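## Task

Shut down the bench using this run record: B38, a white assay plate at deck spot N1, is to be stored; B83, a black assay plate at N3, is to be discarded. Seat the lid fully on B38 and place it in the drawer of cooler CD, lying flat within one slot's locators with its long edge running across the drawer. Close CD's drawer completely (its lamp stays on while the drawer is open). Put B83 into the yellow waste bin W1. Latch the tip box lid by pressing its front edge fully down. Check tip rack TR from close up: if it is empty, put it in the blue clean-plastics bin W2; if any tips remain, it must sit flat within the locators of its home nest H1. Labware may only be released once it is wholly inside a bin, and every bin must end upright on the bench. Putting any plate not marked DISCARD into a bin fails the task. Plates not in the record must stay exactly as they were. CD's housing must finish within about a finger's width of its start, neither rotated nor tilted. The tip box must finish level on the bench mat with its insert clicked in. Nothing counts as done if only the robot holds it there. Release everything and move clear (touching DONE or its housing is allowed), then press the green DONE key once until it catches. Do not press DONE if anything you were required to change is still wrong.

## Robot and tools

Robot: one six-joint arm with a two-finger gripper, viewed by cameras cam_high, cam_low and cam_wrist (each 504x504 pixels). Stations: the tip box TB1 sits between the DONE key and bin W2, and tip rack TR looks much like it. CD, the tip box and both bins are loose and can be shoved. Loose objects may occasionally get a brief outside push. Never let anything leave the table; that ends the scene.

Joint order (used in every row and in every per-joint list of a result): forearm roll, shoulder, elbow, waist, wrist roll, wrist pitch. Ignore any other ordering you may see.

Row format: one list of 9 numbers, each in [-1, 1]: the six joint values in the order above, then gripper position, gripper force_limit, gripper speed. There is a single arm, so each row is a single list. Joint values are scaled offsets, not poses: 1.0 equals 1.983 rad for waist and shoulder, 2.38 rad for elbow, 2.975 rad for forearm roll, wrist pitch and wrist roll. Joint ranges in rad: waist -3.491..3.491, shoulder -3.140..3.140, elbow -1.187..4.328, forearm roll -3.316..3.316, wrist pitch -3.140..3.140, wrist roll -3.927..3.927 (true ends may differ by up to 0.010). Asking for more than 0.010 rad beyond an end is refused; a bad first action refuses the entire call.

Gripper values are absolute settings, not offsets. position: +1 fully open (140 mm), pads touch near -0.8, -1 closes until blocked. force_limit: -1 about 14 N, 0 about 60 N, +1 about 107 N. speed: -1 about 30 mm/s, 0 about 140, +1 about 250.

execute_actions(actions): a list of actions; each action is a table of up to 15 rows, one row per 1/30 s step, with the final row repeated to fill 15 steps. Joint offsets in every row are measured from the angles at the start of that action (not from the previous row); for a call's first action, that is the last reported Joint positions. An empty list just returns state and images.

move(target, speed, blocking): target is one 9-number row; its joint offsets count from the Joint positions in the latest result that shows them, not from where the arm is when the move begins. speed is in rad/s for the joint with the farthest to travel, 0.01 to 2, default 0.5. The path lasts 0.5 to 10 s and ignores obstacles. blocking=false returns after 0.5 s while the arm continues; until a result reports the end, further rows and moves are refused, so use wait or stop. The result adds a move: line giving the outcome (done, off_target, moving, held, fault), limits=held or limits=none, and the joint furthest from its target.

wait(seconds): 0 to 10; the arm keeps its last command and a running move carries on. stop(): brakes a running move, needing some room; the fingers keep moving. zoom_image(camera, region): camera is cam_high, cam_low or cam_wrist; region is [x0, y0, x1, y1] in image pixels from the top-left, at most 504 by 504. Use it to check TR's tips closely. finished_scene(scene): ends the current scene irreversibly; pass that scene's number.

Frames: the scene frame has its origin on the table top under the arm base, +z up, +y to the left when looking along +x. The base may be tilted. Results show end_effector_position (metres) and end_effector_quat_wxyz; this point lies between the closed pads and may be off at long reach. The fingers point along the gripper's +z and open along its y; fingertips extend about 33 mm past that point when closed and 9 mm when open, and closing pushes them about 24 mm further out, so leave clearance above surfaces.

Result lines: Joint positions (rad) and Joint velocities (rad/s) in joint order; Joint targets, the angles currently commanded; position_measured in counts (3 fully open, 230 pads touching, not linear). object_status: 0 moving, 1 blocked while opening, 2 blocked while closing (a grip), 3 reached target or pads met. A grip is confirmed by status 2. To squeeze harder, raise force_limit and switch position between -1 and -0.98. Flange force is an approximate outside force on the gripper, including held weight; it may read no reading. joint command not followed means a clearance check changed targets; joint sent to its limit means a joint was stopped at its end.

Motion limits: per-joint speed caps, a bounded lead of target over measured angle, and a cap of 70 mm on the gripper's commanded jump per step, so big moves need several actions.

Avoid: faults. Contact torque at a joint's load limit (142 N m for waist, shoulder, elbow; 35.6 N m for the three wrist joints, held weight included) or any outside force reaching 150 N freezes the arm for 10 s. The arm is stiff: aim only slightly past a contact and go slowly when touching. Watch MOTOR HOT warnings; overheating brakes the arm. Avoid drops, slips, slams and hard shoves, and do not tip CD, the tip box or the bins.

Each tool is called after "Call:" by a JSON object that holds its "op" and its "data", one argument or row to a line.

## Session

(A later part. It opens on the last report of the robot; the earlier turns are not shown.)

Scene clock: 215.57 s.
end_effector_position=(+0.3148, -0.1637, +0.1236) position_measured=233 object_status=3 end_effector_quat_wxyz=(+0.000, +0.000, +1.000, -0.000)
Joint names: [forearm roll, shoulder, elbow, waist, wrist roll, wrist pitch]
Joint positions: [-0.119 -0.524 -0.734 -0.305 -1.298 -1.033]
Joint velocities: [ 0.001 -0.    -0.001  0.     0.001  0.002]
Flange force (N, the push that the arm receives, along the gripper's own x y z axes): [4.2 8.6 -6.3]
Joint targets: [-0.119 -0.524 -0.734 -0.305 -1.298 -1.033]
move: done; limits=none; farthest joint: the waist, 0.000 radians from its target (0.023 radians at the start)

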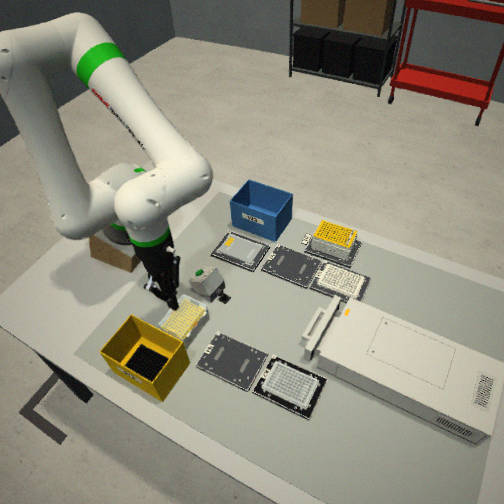

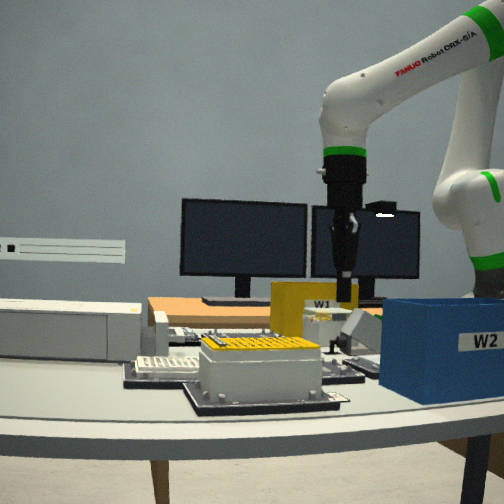

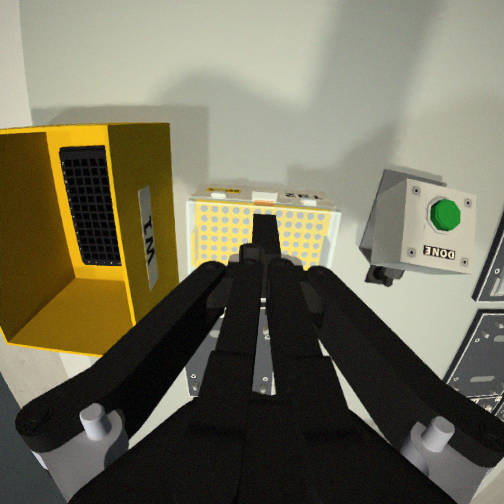

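Call:
{"op": "execute_actions", "data": {
  "actions": [
    [[0,0.00255,-0.00168,0.00075,0,0.00309,-1,0,0]],
    [[0,0.00255,-0.00168,0.00075,0,0.00309,-1,0,0]],
    [[0,0.0017,-0.00112,0.0005,0,0.00206,-1,0,0]],
    [[0,0.0017,-0.00112,0.0005,0,0.00206,-1,0,0]],
    [[0,0.0017,-0.00112,0.0005,0,0.00206,-1,0,0]]
  ]
}}

Scene clock: 222.03 s.
end_effector_position=(+0.3150, -0.1638, +0.1119) position_measured=233 object_status=3 end_effector_quat_wxyz=(+0.000, -0.000, +1.000, -0.001)
Joint names: [forearm roll, shoulder, elbow, waist, wrist roll, wrist pitch]
Joint positions: [-0.119 -0.504 -0.75  -0.299 -1.298 -0.996]
Joint velocities: [-0.     0.     0.001  0.     0.001  0.   ]
Flange force (N, the push that the arm receives, along the gripper's own x y z axes): [2.5 3.8 -2.7]
Flange force at the end of the 1st action (N, along the gripper's axes at the end of the call): [-2.2 2.3 -3.0]
Flange force at the end of the 2nd action (N, along the gripper's axes at the end of the call): [8.6 11.5 -6.6]
Flange force at the end of the 3rd action (N, along the gripper's axes at the end of the call): [3.2 6.1 -6.7]
Flange force at the end of the 4th action (N, along the gripper's axes at the end of the call): [5.2 9.9 -3.3]
Joint targets: [-0.119 -0.504 -0.750 -0.299 -1.298 -0.996]

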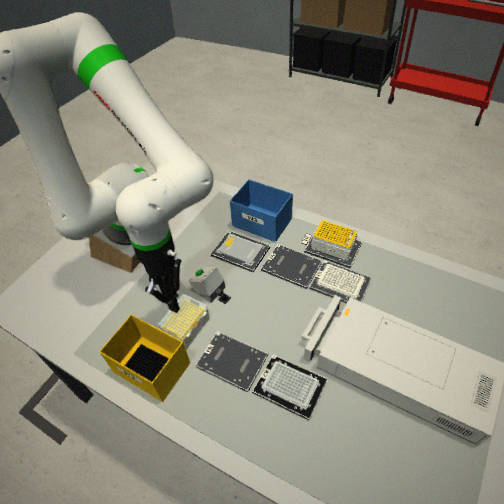

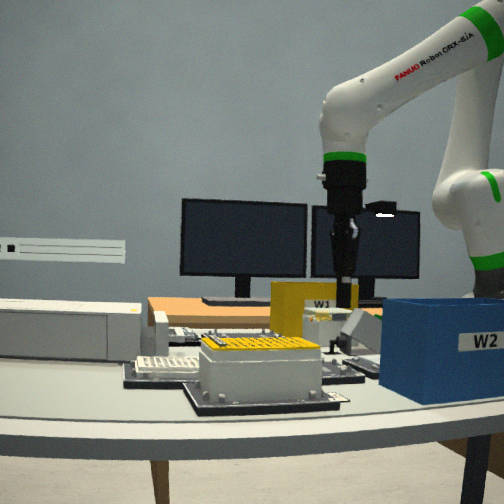

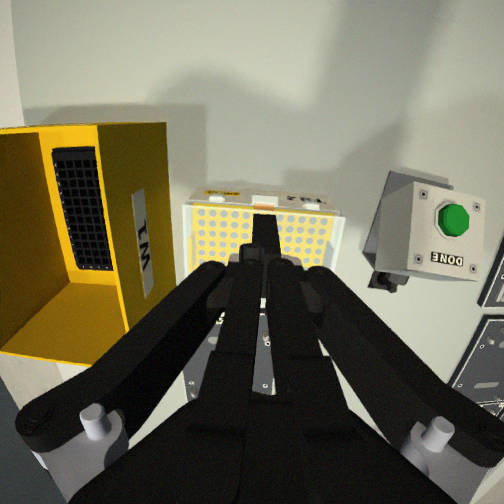

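Call:
{"op": "execute_actions", "data": {
  "actions": [
    [[0,0.00085,-0.00056,0.00025,0,0.00103,-1,0,0]],
    [[0,0.00085,-0.00056,0.00025,0,0.00103,-1,0,0]],
    [[0,0.00085,-0.00056,0.00025,0,0.00103,-1,0,0]],
    [[0,0.00085,-0.00056,0.00025,0,0.00103,-1,0,0]]
  ]
}}

Scene clock: 225.37 s.
end_effector_position=(+0.3150, -0.1638, +0.1080) position_measured=233 object_status=3 end_effector_quat_wxyz=(+0.000, -0.001, +1.000, -0.001)
Joint names: [forearm roll, shoulder, elbow, waist, wrist roll, wrist pitch]
Joint positions: [-0.119 -0.497 -0.755 -0.297 -1.298 -0.984]
Joint velocities: [-0.     0.     0.001 -0.     0.     0.   ]
Flange force (N, the push that the arm receives, along the gripper's own x y z axes): [2.5 3.4 -3.2]
Flange force at the end of the 1st action (N, along the gripper's axes at the end of the call): [1.7 7.1 -1.6]
Flange force at the end of the 2nd action (N, along the gripper's axes at the end of the call): [2.4 7.3 -6.9]
Flange force at the end of the 3rd action (N, along the gripper's axes at the end of the call): [4.7 2.7 -6.5]
Joint targets: [-0.119 -0.497 -0.755 -0.297 -1.298 -0.984]

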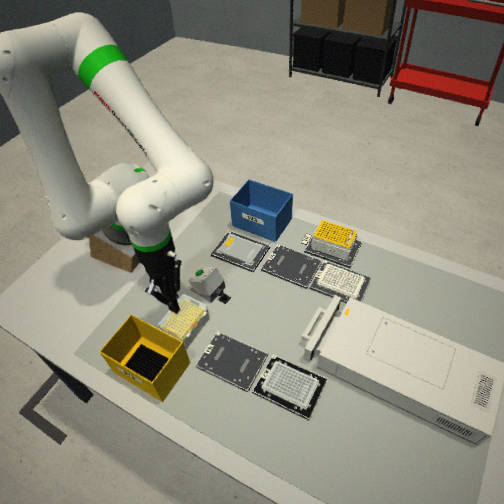

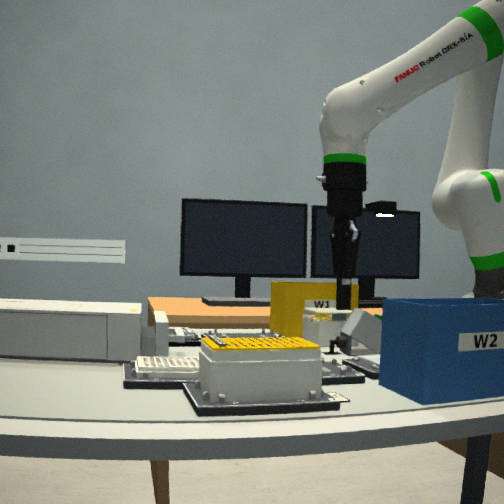

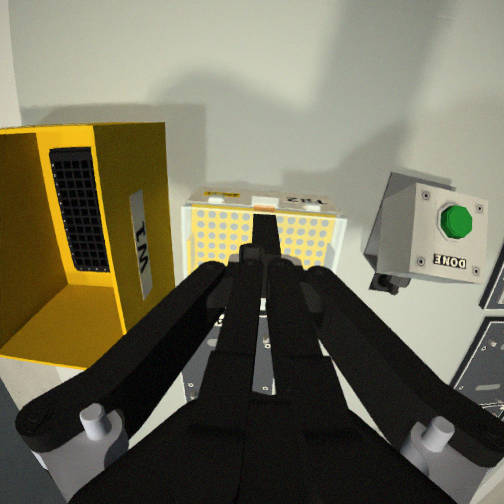

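Call:
{"op": "execute_actions", "data": {
  "actions": [
    [[0,0.0006,-0.0004,0.00018,0,0.00072,-1,0,0]],
    [[0,0.0006,-0.0004,0.00018,0,0.00072,-1,0,0]]
  ]
}}

Scene clock: 227.57 s.
end_effector_position=(+0.3149, -0.1638, +0.1067) position_measured=233 object_status=3 end_effector_quat_wxyz=(+0.000, -0.001, +1.000, -0.001)
Joint names: [forearm roll, shoulder, elbow, waist, wrist roll, wrist pitch]
Joint positions: [-0.119 -0.495 -0.757 -0.296 -1.298 -0.98 ]
Joint velocities: [ 0.001  0.     0.001 -0.     0.001 -0.   ]
Flange force (N, the push that the arm receives, along the gripper's own x y z axes): [6.8 3.7 -25.5]
Flange force at the end of the 1st action (N, along the gripper's axes at the end of the call): [6.1 12.6 -4.7]
Joint targets: [-0.119 -0.495 -0.757 -0.296 -1.298 -0.980]

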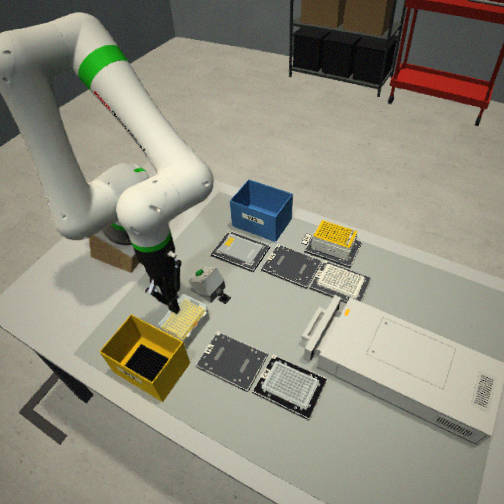

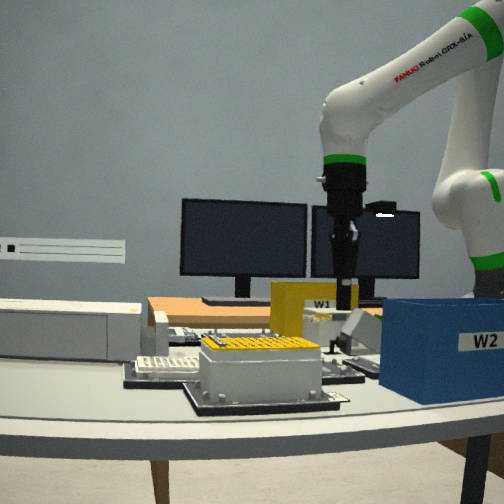

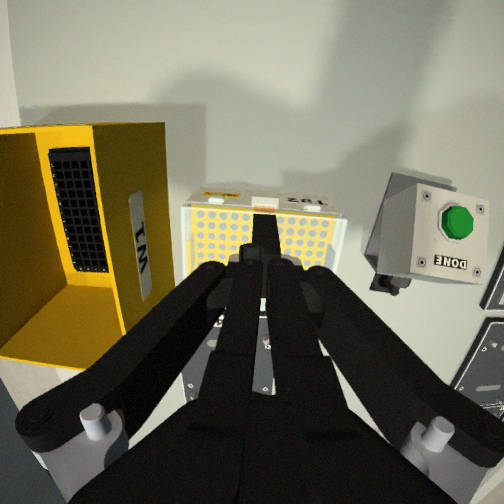

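Call:
{"op": "execute_actions", "data": {
  "actions": [
    [[0,0.00025,-0.00017,0.00008,0,0.0003,-1,0,0]],
    [[0,-0.0128,0.0084,-0.00375,0,-0.0155,-1,0,0]],
    [[0,0,0,0,0,0,-1,0,0]]
  ]
}}

Call:
{"op": "zoom_image", "data": {
  "camera": "cam_low",
  "region": [260, 250, 400, 370]
}}

Call:
{"op": "zoom_image", "data": {
  "camera": "cam_wrist",
  "region": [170, 160, 360, 280]
}}

Scene clock: 232.73 s.
end_effector_position=(+0.3148, -0.1637, +0.1210) position_measured=233 object_status=3 end_effector_quat_wxyz=(+0.000, +0.000, +1.000, -0.000)
Joint names: [forearm roll, shoulder, elbow, waist, wrist roll, wrist pitch]
Joint positions: [-0.119 -0.519 -0.737 -0.303 -1.298 -1.025]
Joint velocities: [ 0.001 -0.    -0.001  0.    -0.    -0.001]
Flange force (N, the push that the arm receives, along the gripper's own x y z axes): [1.2 9.3 -4.8]
Flange force at the end of the 1st action (N, along the gripper's axes at the end of the call): [10.3 18.4 -54.4]
Flange force at the end of the 2nd action (N, along the gripper's axes at the end of the call): [6.0 10.3 -4.3]
Joint targets: [-0.119 -0.519 -0.737 -0.303 -1.298 -1.025]

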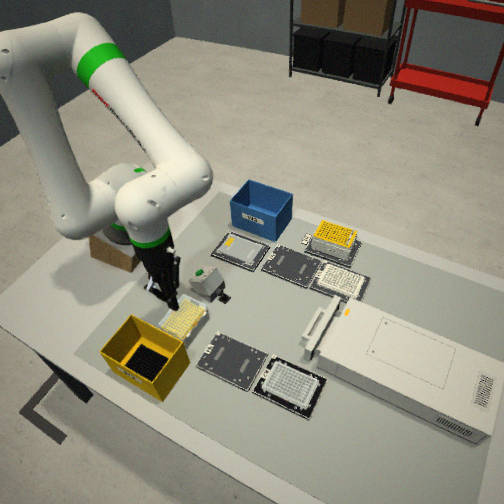

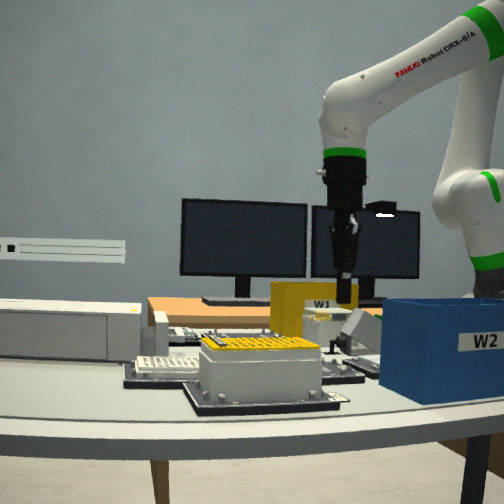

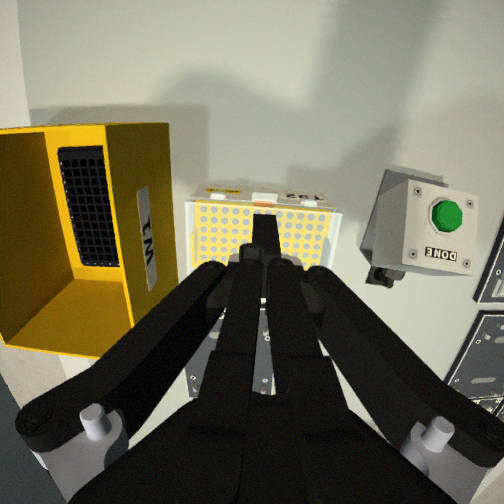

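Region (260, 250, 400, 370) of cam_low's 504x504 image, scaled by 3.600, with more detail than that image has; it fills the top 432 rows of this view, and the rest is white.

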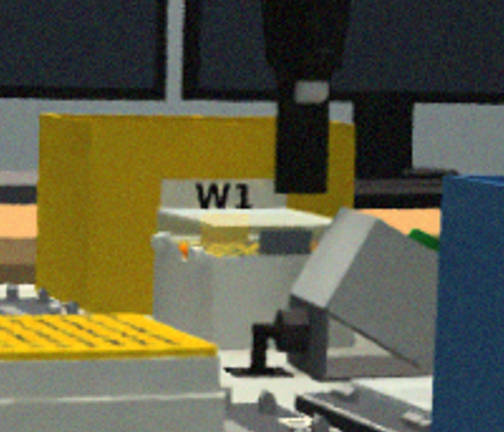

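Region (170, 160, 360, 280) of cam_wrist's 504x504 image, scaled by 2.653, with more detail than that image has; it fills the top 318 rows of this view, and the rest is white.

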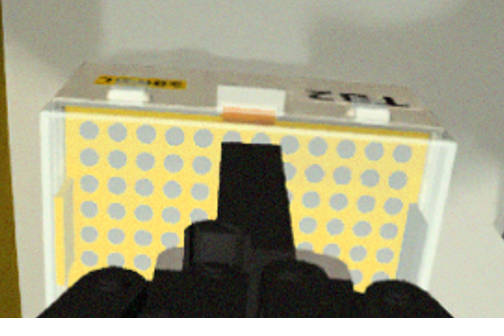

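Call:
{"op": "move", "data": {
  "target": [0.0007,0.0025,0.0765,-0.0121,0.001,-0.0598,1,-1,0],
  "speed": 0.4
}}

Call:
{"op": "move", "data": {
  "target": [0.1548,0,0,0.7216,-0.0047,0,1,-1,0],
  "speed": 0.8
}}

Scene clock: 245.10 s.
end_effector_position=(+0.3499, -0.1698, +0.1898) position_measured=3 object_status=3 end_effector_quat_wxyz=(+0.000, +0.000, +1.000, -0.001)
Joint names: [forearm roll, shoulder, elbow, waist, wrist roll, wrist pitch]
Joint positions: [-0.117 -0.514 -0.555 -0.327 -1.295 -1.203]
Joint velocities: [-0.    -0.     0.002  0.     0.001  0.   ]
Flange force (N, the push that the arm receives, along the gripper's own x y z axes): [2.5 4.9 -0.3]
Joint targets: [-0.117 -0.514 -0.555 -0.327 -1.295 -1.203]
move: done; limits=none; farthest joint: the waist, 0.000 radians from its target (0.024 radians at the start)

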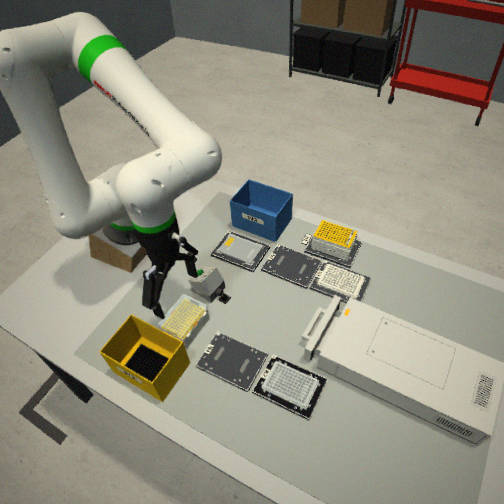

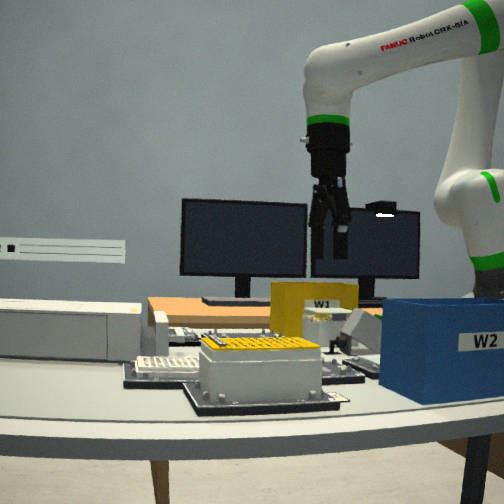

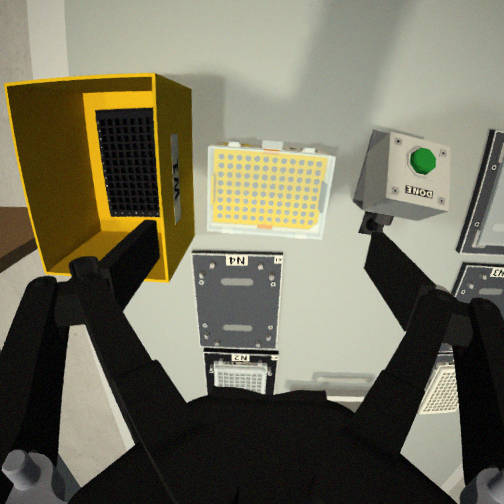

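Scene clock: 247.53 s.
end_effector_position=(+0.4116, +0.2340, +0.2373) position_measured=3 object_status=3 end_effector_quat_wxyz=(-0.084, +0.674, -0.734, -0.027)
Joint names: [forearm roll, shoulder, elbow, waist, wrist roll, wrist pitch]
Joint positions: [ 0.344 -0.514 -0.555  1.104 -1.309 -1.203]
Joint velocities: [-0.    -0.     0.002  0.001  0.001 -0.   ]
Flange force (N, the push that the arm receives, along the gripper's own x y z axes): [-0.7 6.7 -5.6]
Joint targets: [0.344 -0.514 -0.555 1.104 -1.309 -1.203]
move: done; limits=none; farthest joint: the waist, 0.000 radians from its target (1.431 radians at the start)

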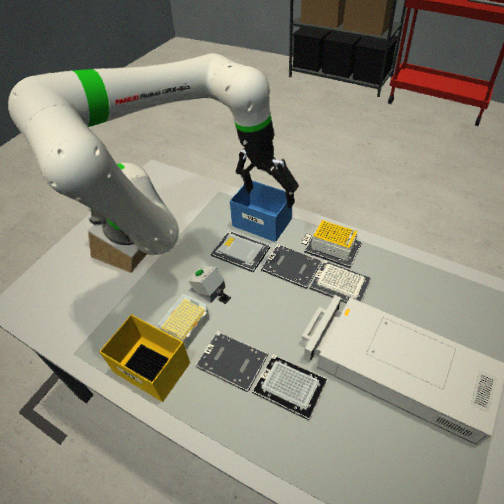

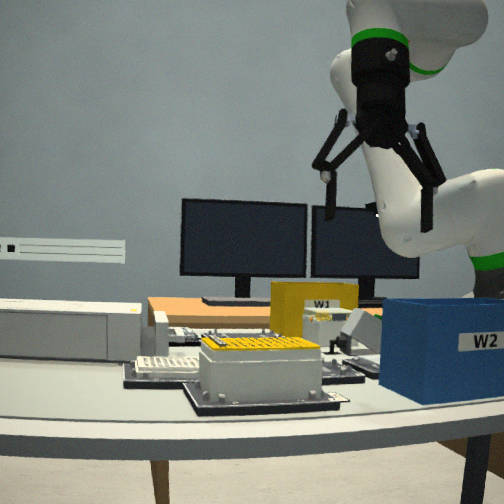

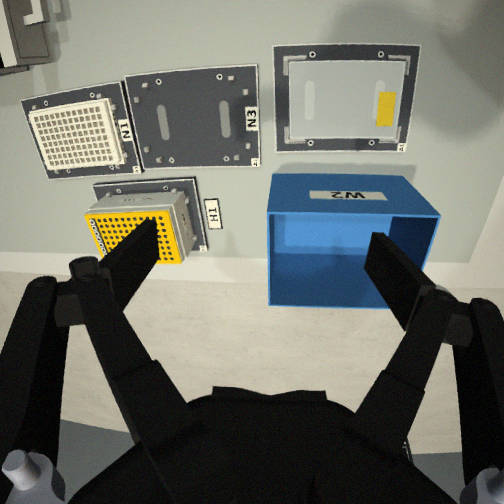

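Call:
{"op": "move", "data": {
  "target": [0,0.0335,-0.0884,0,0,0.0290,1,-1,0],
  "speed": 0.3
}}

Scene clock: 250.00 s.
end_effector_position=(+0.3499, +0.1900, +0.1295) position_measured=3 object_status=3 end_effector_quat_wxyz=(+0.000, +0.707, -0.707, +0.000)
Joint names: [forearm roll, shoulder, elbow, waist, wrist roll, wrist pitch]
Joint positions: [ 0.344 -0.448 -0.765  1.104 -1.309 -1.117]
Joint velocities: [ 0.     0.001 -0.002 -0.     0.     0.   ]
Flange force (N, the push that the arm receives, along the gripper's own x y z axes): [-1.1 2.5 -6.3]
Joint targets: [0.344 -0.448 -0.765 1.104 -1.309 -1.117]
move: done; limits=none; farthest joint: the waist, 0.000 radians from its target (0.000 radians at the start)

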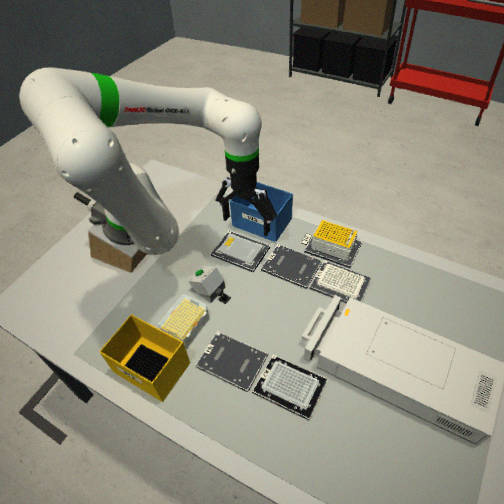

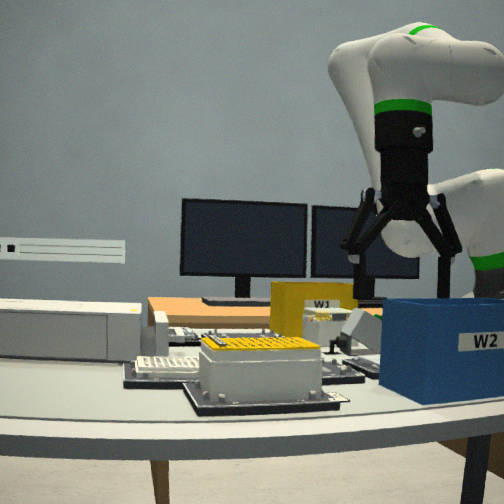

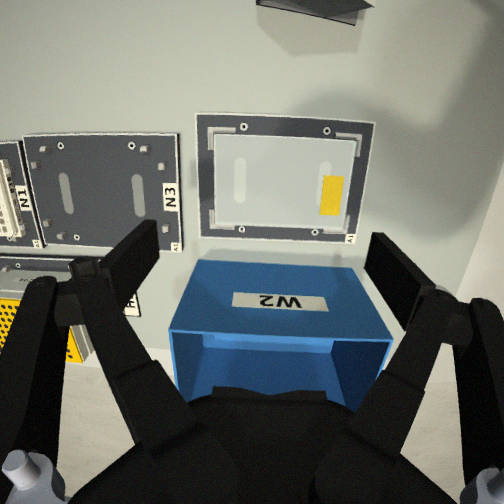

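Call:
{"op": "move", "data": {
  "target": [0.0107,0.0219,-0.0563,-0.0253,-0.0143,0.0612,1,-1,0],
  "speed": 0.25
}}

Scene clock: 262.87 s.
end_effector_position=(+0.3340, +0.1738, +0.0695) position_measured=3 object_status=3 end_effector_quat_wxyz=(+0.000, +0.700, -0.714, +0.001)
Joint names: [forearm roll, shoulder, elbow, waist, wrist roll, wrist pitch]
Joint positions: [ 0.375 -0.405 -0.899  1.054 -1.351 -0.935]
Joint velocities: [-0.002  0.    -0.001 -0.001  0.     0.002]
Flange force (N, the push that the arm receives, along the gripper's own x y z axes): [3.3 -1.3 -6.4]
Joint targets: [0.375 -0.405 -0.899 1.054 -1.351 -0.935]
move: done; limits=none; farthest joint: the waist, 0.000 radians from its target (0.050 radians at the start)

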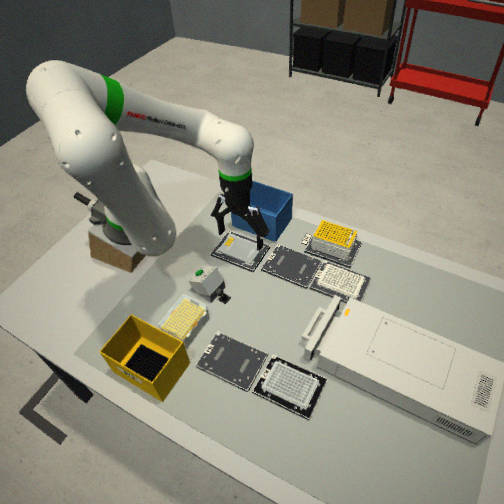

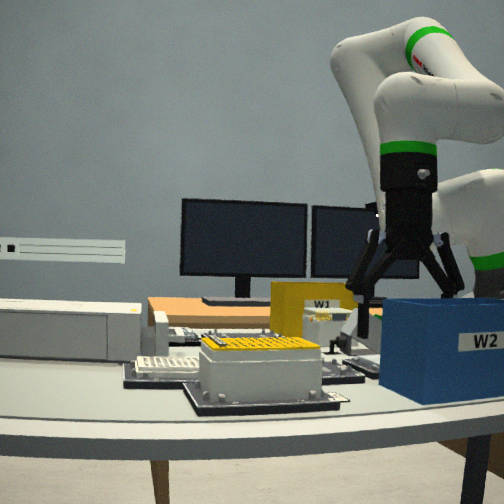

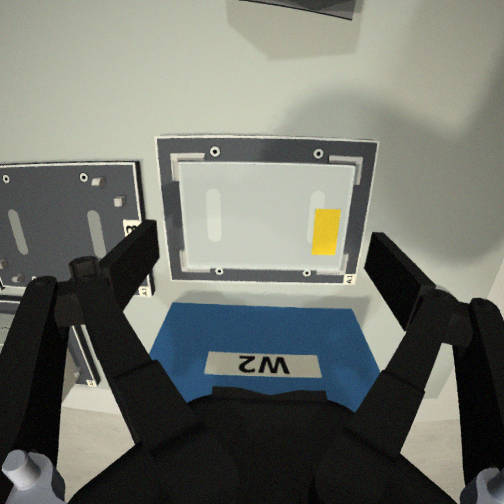

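Call:
{"op": "move", "data": {
  "target": [0.01197,0.04443,-0.01689,-0.02506,-0.00464,0.04521,1,-1,0],
  "speed": 0.12
}}

Scene clock: 277.23 s.
end_effector_position=(+0.3341, +0.1737, +0.0336) position_measured=3 object_status=3 end_effector_quat_wxyz=(+0.000, +0.700, -0.714, +0.001)
Joint names: [forearm roll, shoulder, elbow, waist, wrist roll, wrist pitch]
Joint positions: [ 0.411 -0.317 -0.939  1.004 -1.365 -0.8  ]
Joint velocities: [ 0.001  0.001 -0.002 -0.     0.     0.001]
Flange force (N, the push that the arm receives, along the gripper's own x y z axes): [0.4 4.4 -7.0]
Joint targets: [0.411 -0.317 -0.939 1.004 -1.365 -0.800]
move: done; limits=none; farthest joint: the waist, 0.000 radians from its target (0.049 radians at the start)

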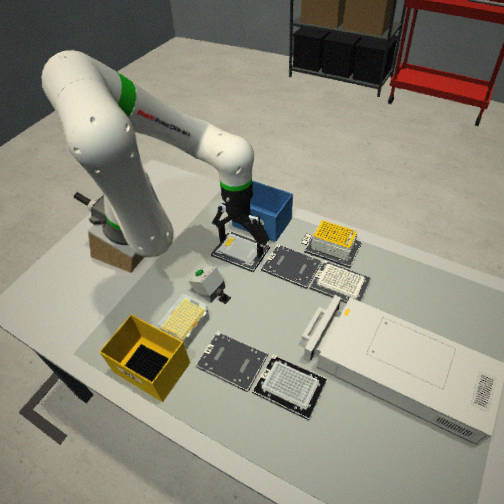

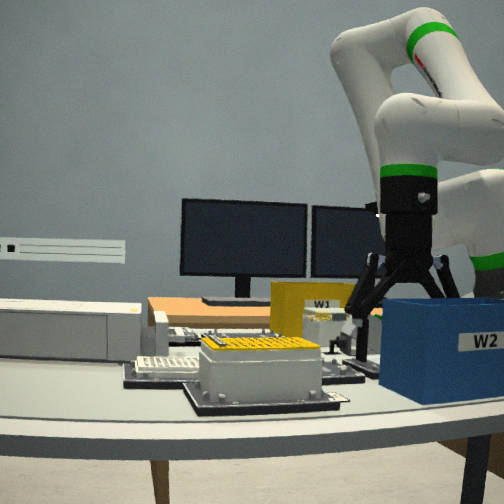

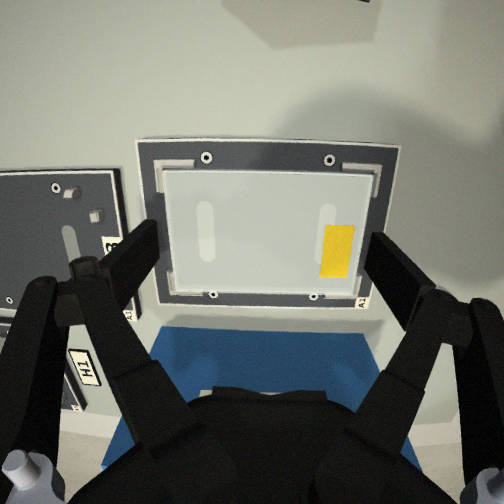

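Call:
{"op": "execute_actions", "data": {
  "actions": [
    [[0,0,0,0,0,0,-1,-1,-0.9]],
    [[0,0,0,0,0,0,-1,-1,-0.9]]
  ]
}}

Scene clock: 279.50 s.
end_effector_position=(+0.3341, +0.1737, +0.0336) position_measured=28 object_status=2 end_effector_quat_wxyz=(+0.000, +0.700, -0.714, +0.001)
Joint names: [forearm roll, shoulder, elbow, waist, wrist roll, wrist pitch]
Joint positions: [ 0.411 -0.317 -0.939  1.004 -1.365 -0.8  ]
Joint velocities: [ 0.001  0.     0.001 -0.    -0.001  0.   ]
Flange force (N, the push that the arm receives, along the gripper's own x y z axes): [4.5 11.8 -23.7]
Flange force at the end of the 1st action (N, along the gripper's axes at the end of the call): [1.8 11.9 -23.5]
Joint targets: [0.411 -0.317 -0.939 1.004 -1.365 -0.800]

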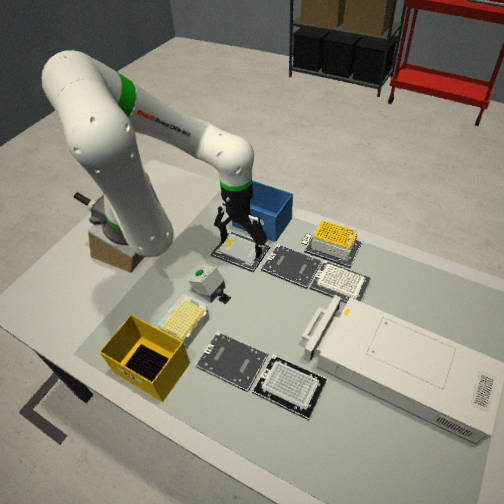

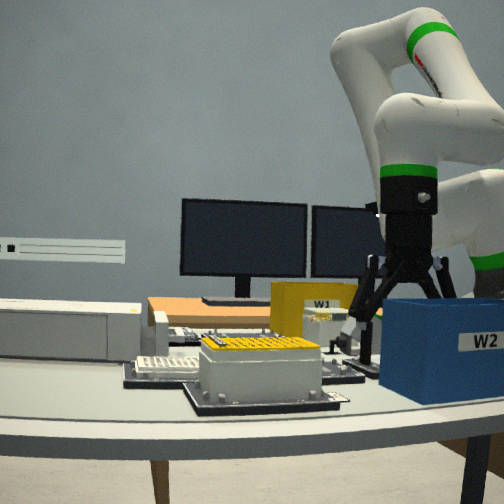

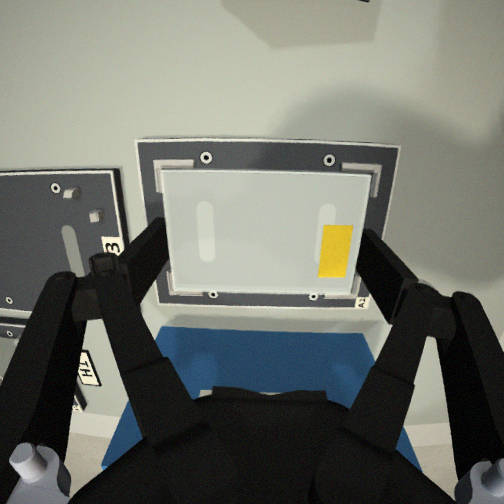

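Call:
{"op": "execute_actions", "data": {
  "actions": [
    [[-0.00033,-0.002,-0.00013,0.0024,-0.001,-0.00126,-1,-1,-0.9]],
    [[0,0,0,0,0,0,-0.98,-0.6,-0.9]],
    [[0,0,0,0,0,0,-0.98,-0.6,-0.9]]
  ]
}}

Scene clock: 284.57 s.
end_effector_position=(+0.3333, +0.1744, +0.0347) position_measured=31 object_status=2 end_effector_quat_wxyz=(-0.000, +0.700, -0.714, +0.000)
Joint names: [forearm roll, shoulder, elbow, waist, wrist roll, wrist pitch]
Joint positions: [ 0.41  -0.32  -0.94   1.009 -1.368 -0.804]
Joint velocities: [-0.001  0.     0.002 -0.     0.001 -0.001]
Flange force (N, the push that the arm receives, along the gripper's own x y z axes): [1.6 -2.9 -4.3]
Flange force at the end of the 1st action (N, along the gripper's axes at the end of the call): [0.2 6.0 -8.7]
Flange force at the end of the 2nd action (N, along the gripper's axes at the end of the call): [-0.6 0.9 -6.5]
Joint targets: [0.410 -0.320 -0.940 1.009 -1.368 -0.804]

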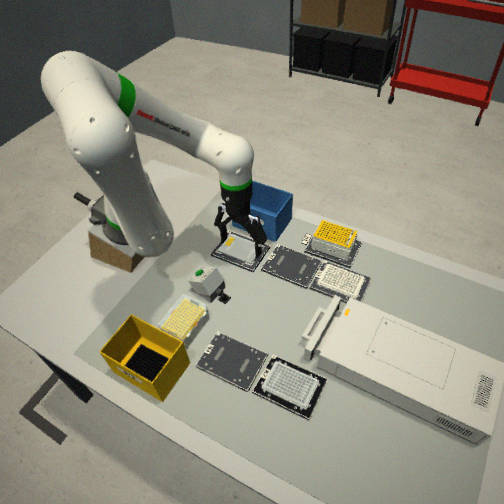

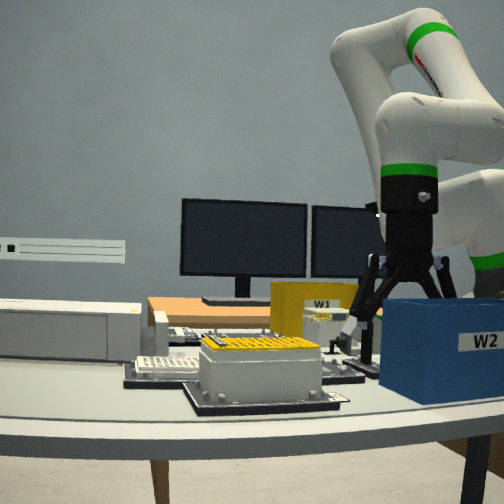

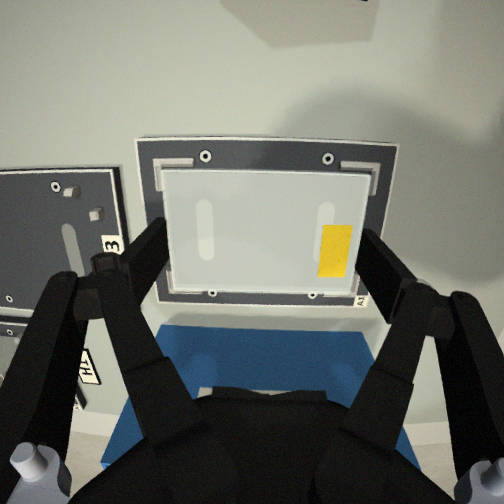

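Call:
{"op": "move", "data": {
  "target": [-0.01197,-0.04443,0.01689,0.02506,0.00464,-0.04521,-0.98,-0.6,-0.9],
  "speed": 0.2
}}

Call:
{"op": "move", "data": {
  "target": [-0.0395,0.1563,0.2197,-0.1792,0.1590,-0.0336,-0.98,-0.6,-0.9],
  "speed": 0.5
}}

Scene clock: 290.30 s.
end_effector_position=(+0.3330, +0.1744, +0.0705) position_measured=31 object_status=2 end_effector_quat_wxyz=(-0.000, +0.700, -0.714, -0.000)
Joint names: [forearm roll, shoulder, elbow, waist, wrist roll, wrist pitch]
Joint positions: [ 0.375 -0.409 -0.9    1.058 -1.354 -0.938]
Joint velocities: [-0.    -0.001 -0.001  0.001  0.    -0.001]
Flange force (N, the push that the arm receives, along the gripper's own x y z axes): [-2.0 1.3 -4.7]
Joint targets: [0.374 -0.409 -0.900 1.058 -1.354 -0.939]
move: done; limits=none; farthest joint: the waist, 0.000 radians from its target (0.050 radians at the start)

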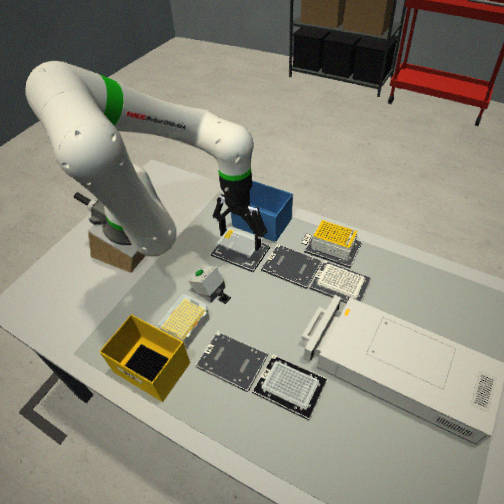

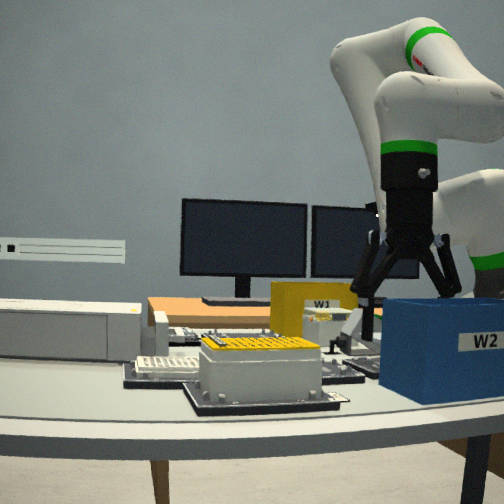

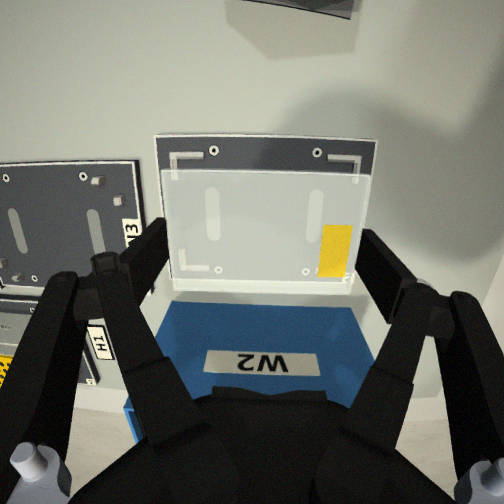

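Scene clock: 291.90 s.
end_effector_position=(+0.5099, +0.1899, +0.1195) position_measured=31 object_status=2 end_effector_quat_wxyz=(-0.000, +0.707, -0.707, +0.000)
Joint names: [forearm roll, shoulder, elbow, waist, wrist roll, wrist pitch]
Joint positions: [ 0.257 -0.099 -0.377  0.703 -0.881 -1.038]
Joint velocities: [-0.001  0.001  0.003 -0.001  0.002  0.001]
Flange force (N, the push that the arm receives, along the gripper's own x y z axes): [0.1 5.9 -4.6]
Joint targets: [0.257 -0.099 -0.377 0.703 -0.881 -1.038]
move: done; limits=none; farthest joint: the waist, 0.001 radians from its target (0.356 radians at the start)

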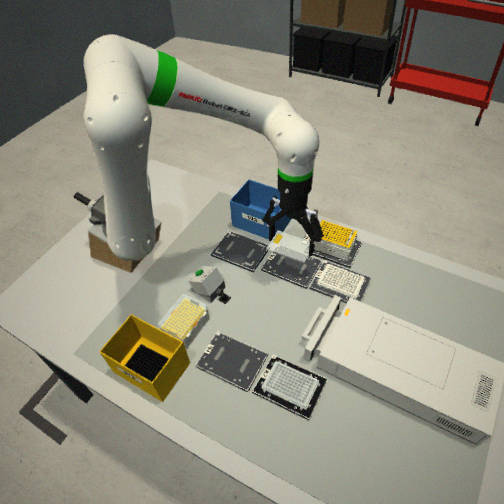

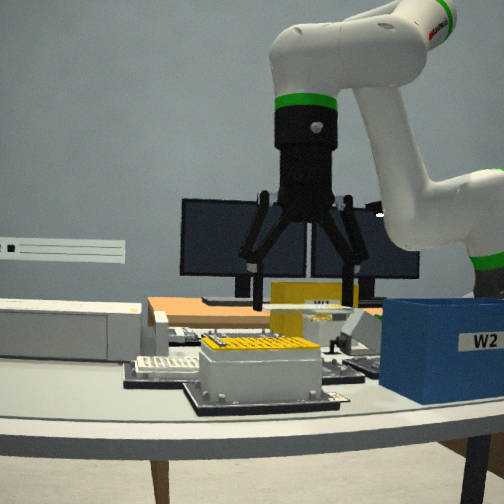

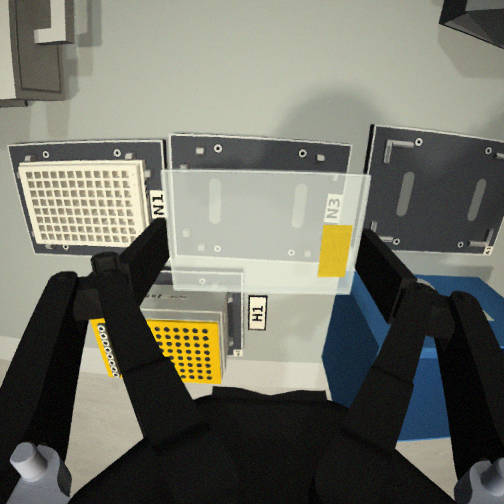

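Call:
{"op": "move", "data": {
  "target": [-0.0276,0.2022,0.2242,-0.1127,0.0894,-0.0292,-0.98,-0.6,-0.9],
  "speed": 0.5
}}

Scene clock: 295.70 s.
end_effector_position=(+0.6838, +0.1913, +0.0882) position_measured=31 object_status=2 end_effector_quat_wxyz=(+0.002, +0.704, -0.710, +0.000)
Joint names: [forearm roll, shoulder, elbow, waist, wrist roll, wrist pitch]
Joint positions: [ 0.175  0.302  0.157  0.48  -0.615 -1.125]
Joint velocities: [-0.002  0.001  0.    -0.001  0.001  0.   ]
Flange force (N, the push that the arm receives, along the gripper's own x y z axes): [0.5 1.2 -3.9]
Joint targets: [0.175 0.302 0.157 0.480 -0.615 -1.125]
move: done; limits=none; farthest joint: the waist, 0.000 radians from its target (0.224 radians at the start)

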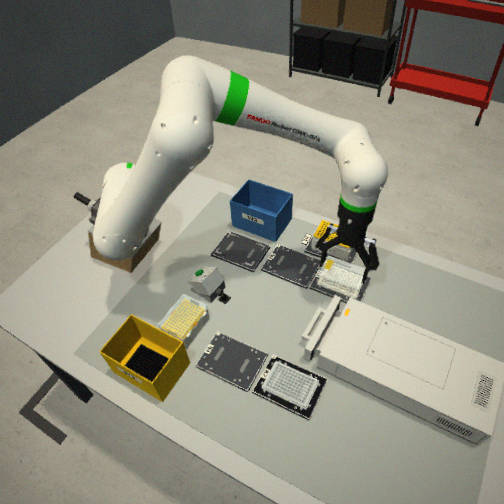

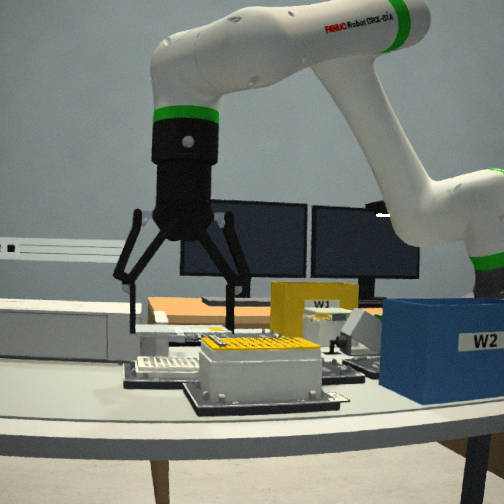

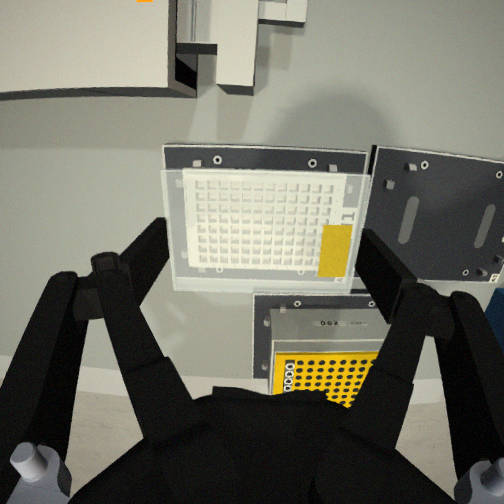

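Call:
{"op": "move", "data": {
  "target": [0.0018,0.0141,-0.0028,0.0039,-0.0088,0.0118,-0.98,-0.6,-0.9],
  "speed": 0.1
}}

Call:
{"op": "zoom_image", "data": {
  "camera": "cam_wrist",
  "region": [130, 110, 400, 310]
}}

Scene clock: 305.67 s.
end_effector_position=(+0.6845, +0.2006, +0.0692) position_measured=31 object_status=2 end_effector_quat_wxyz=(+0.001, +0.700, -0.714, +0.000)
Joint names: [forearm roll, shoulder, elbow, waist, wrist roll, wrist pitch]
Joint positions: [ 0.18   0.33   0.15   0.487 -0.642 -1.09 ]
Joint velocities: [-0.     0.001 -0.001  0.    -0.001  0.002]
Flange force (N, the push that the arm receives, along the gripper's own x y z axes): [-2.3 -5.7 -4.1]
Joint targets: [0.180 0.330 0.150 0.487 -0.642 -1.090]
move: done; limits=none; farthest joint: the waist, 0.000 radians from its target (0.008 radians at the start)

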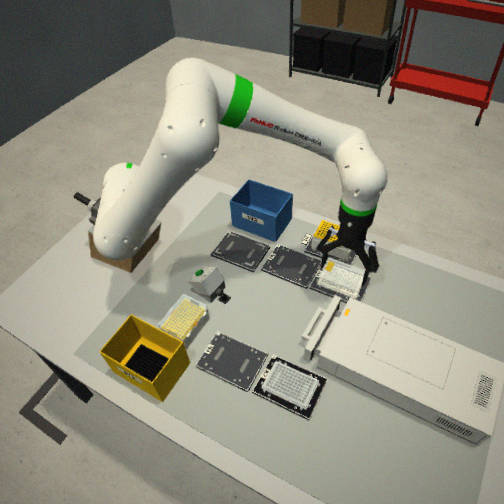

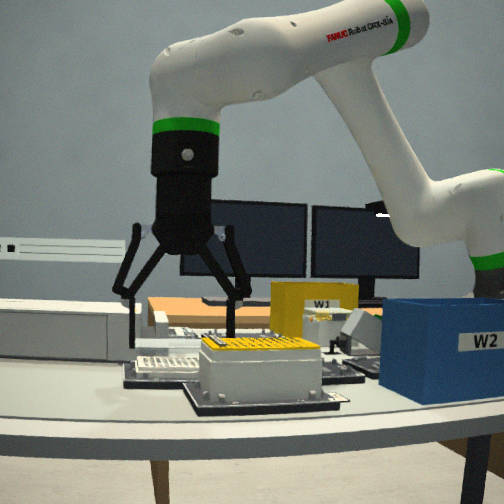

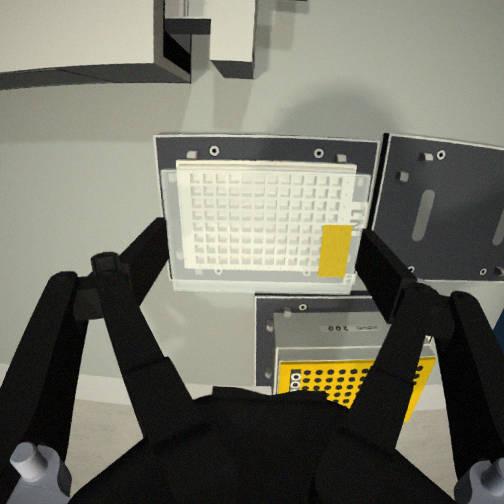

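Region (130, 110, 400, 310) of cam_wrist's 504x504 image, scaled by 1.867, with more detail than that image has; it fills the top 373 rows of this view, and the rest is white.

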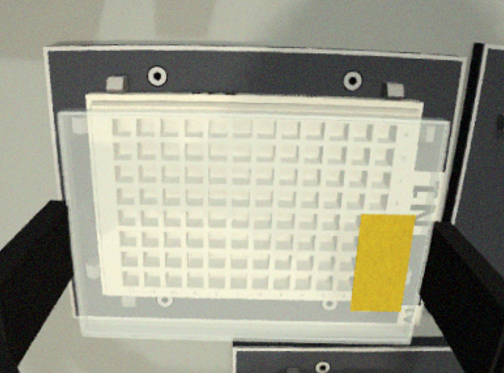

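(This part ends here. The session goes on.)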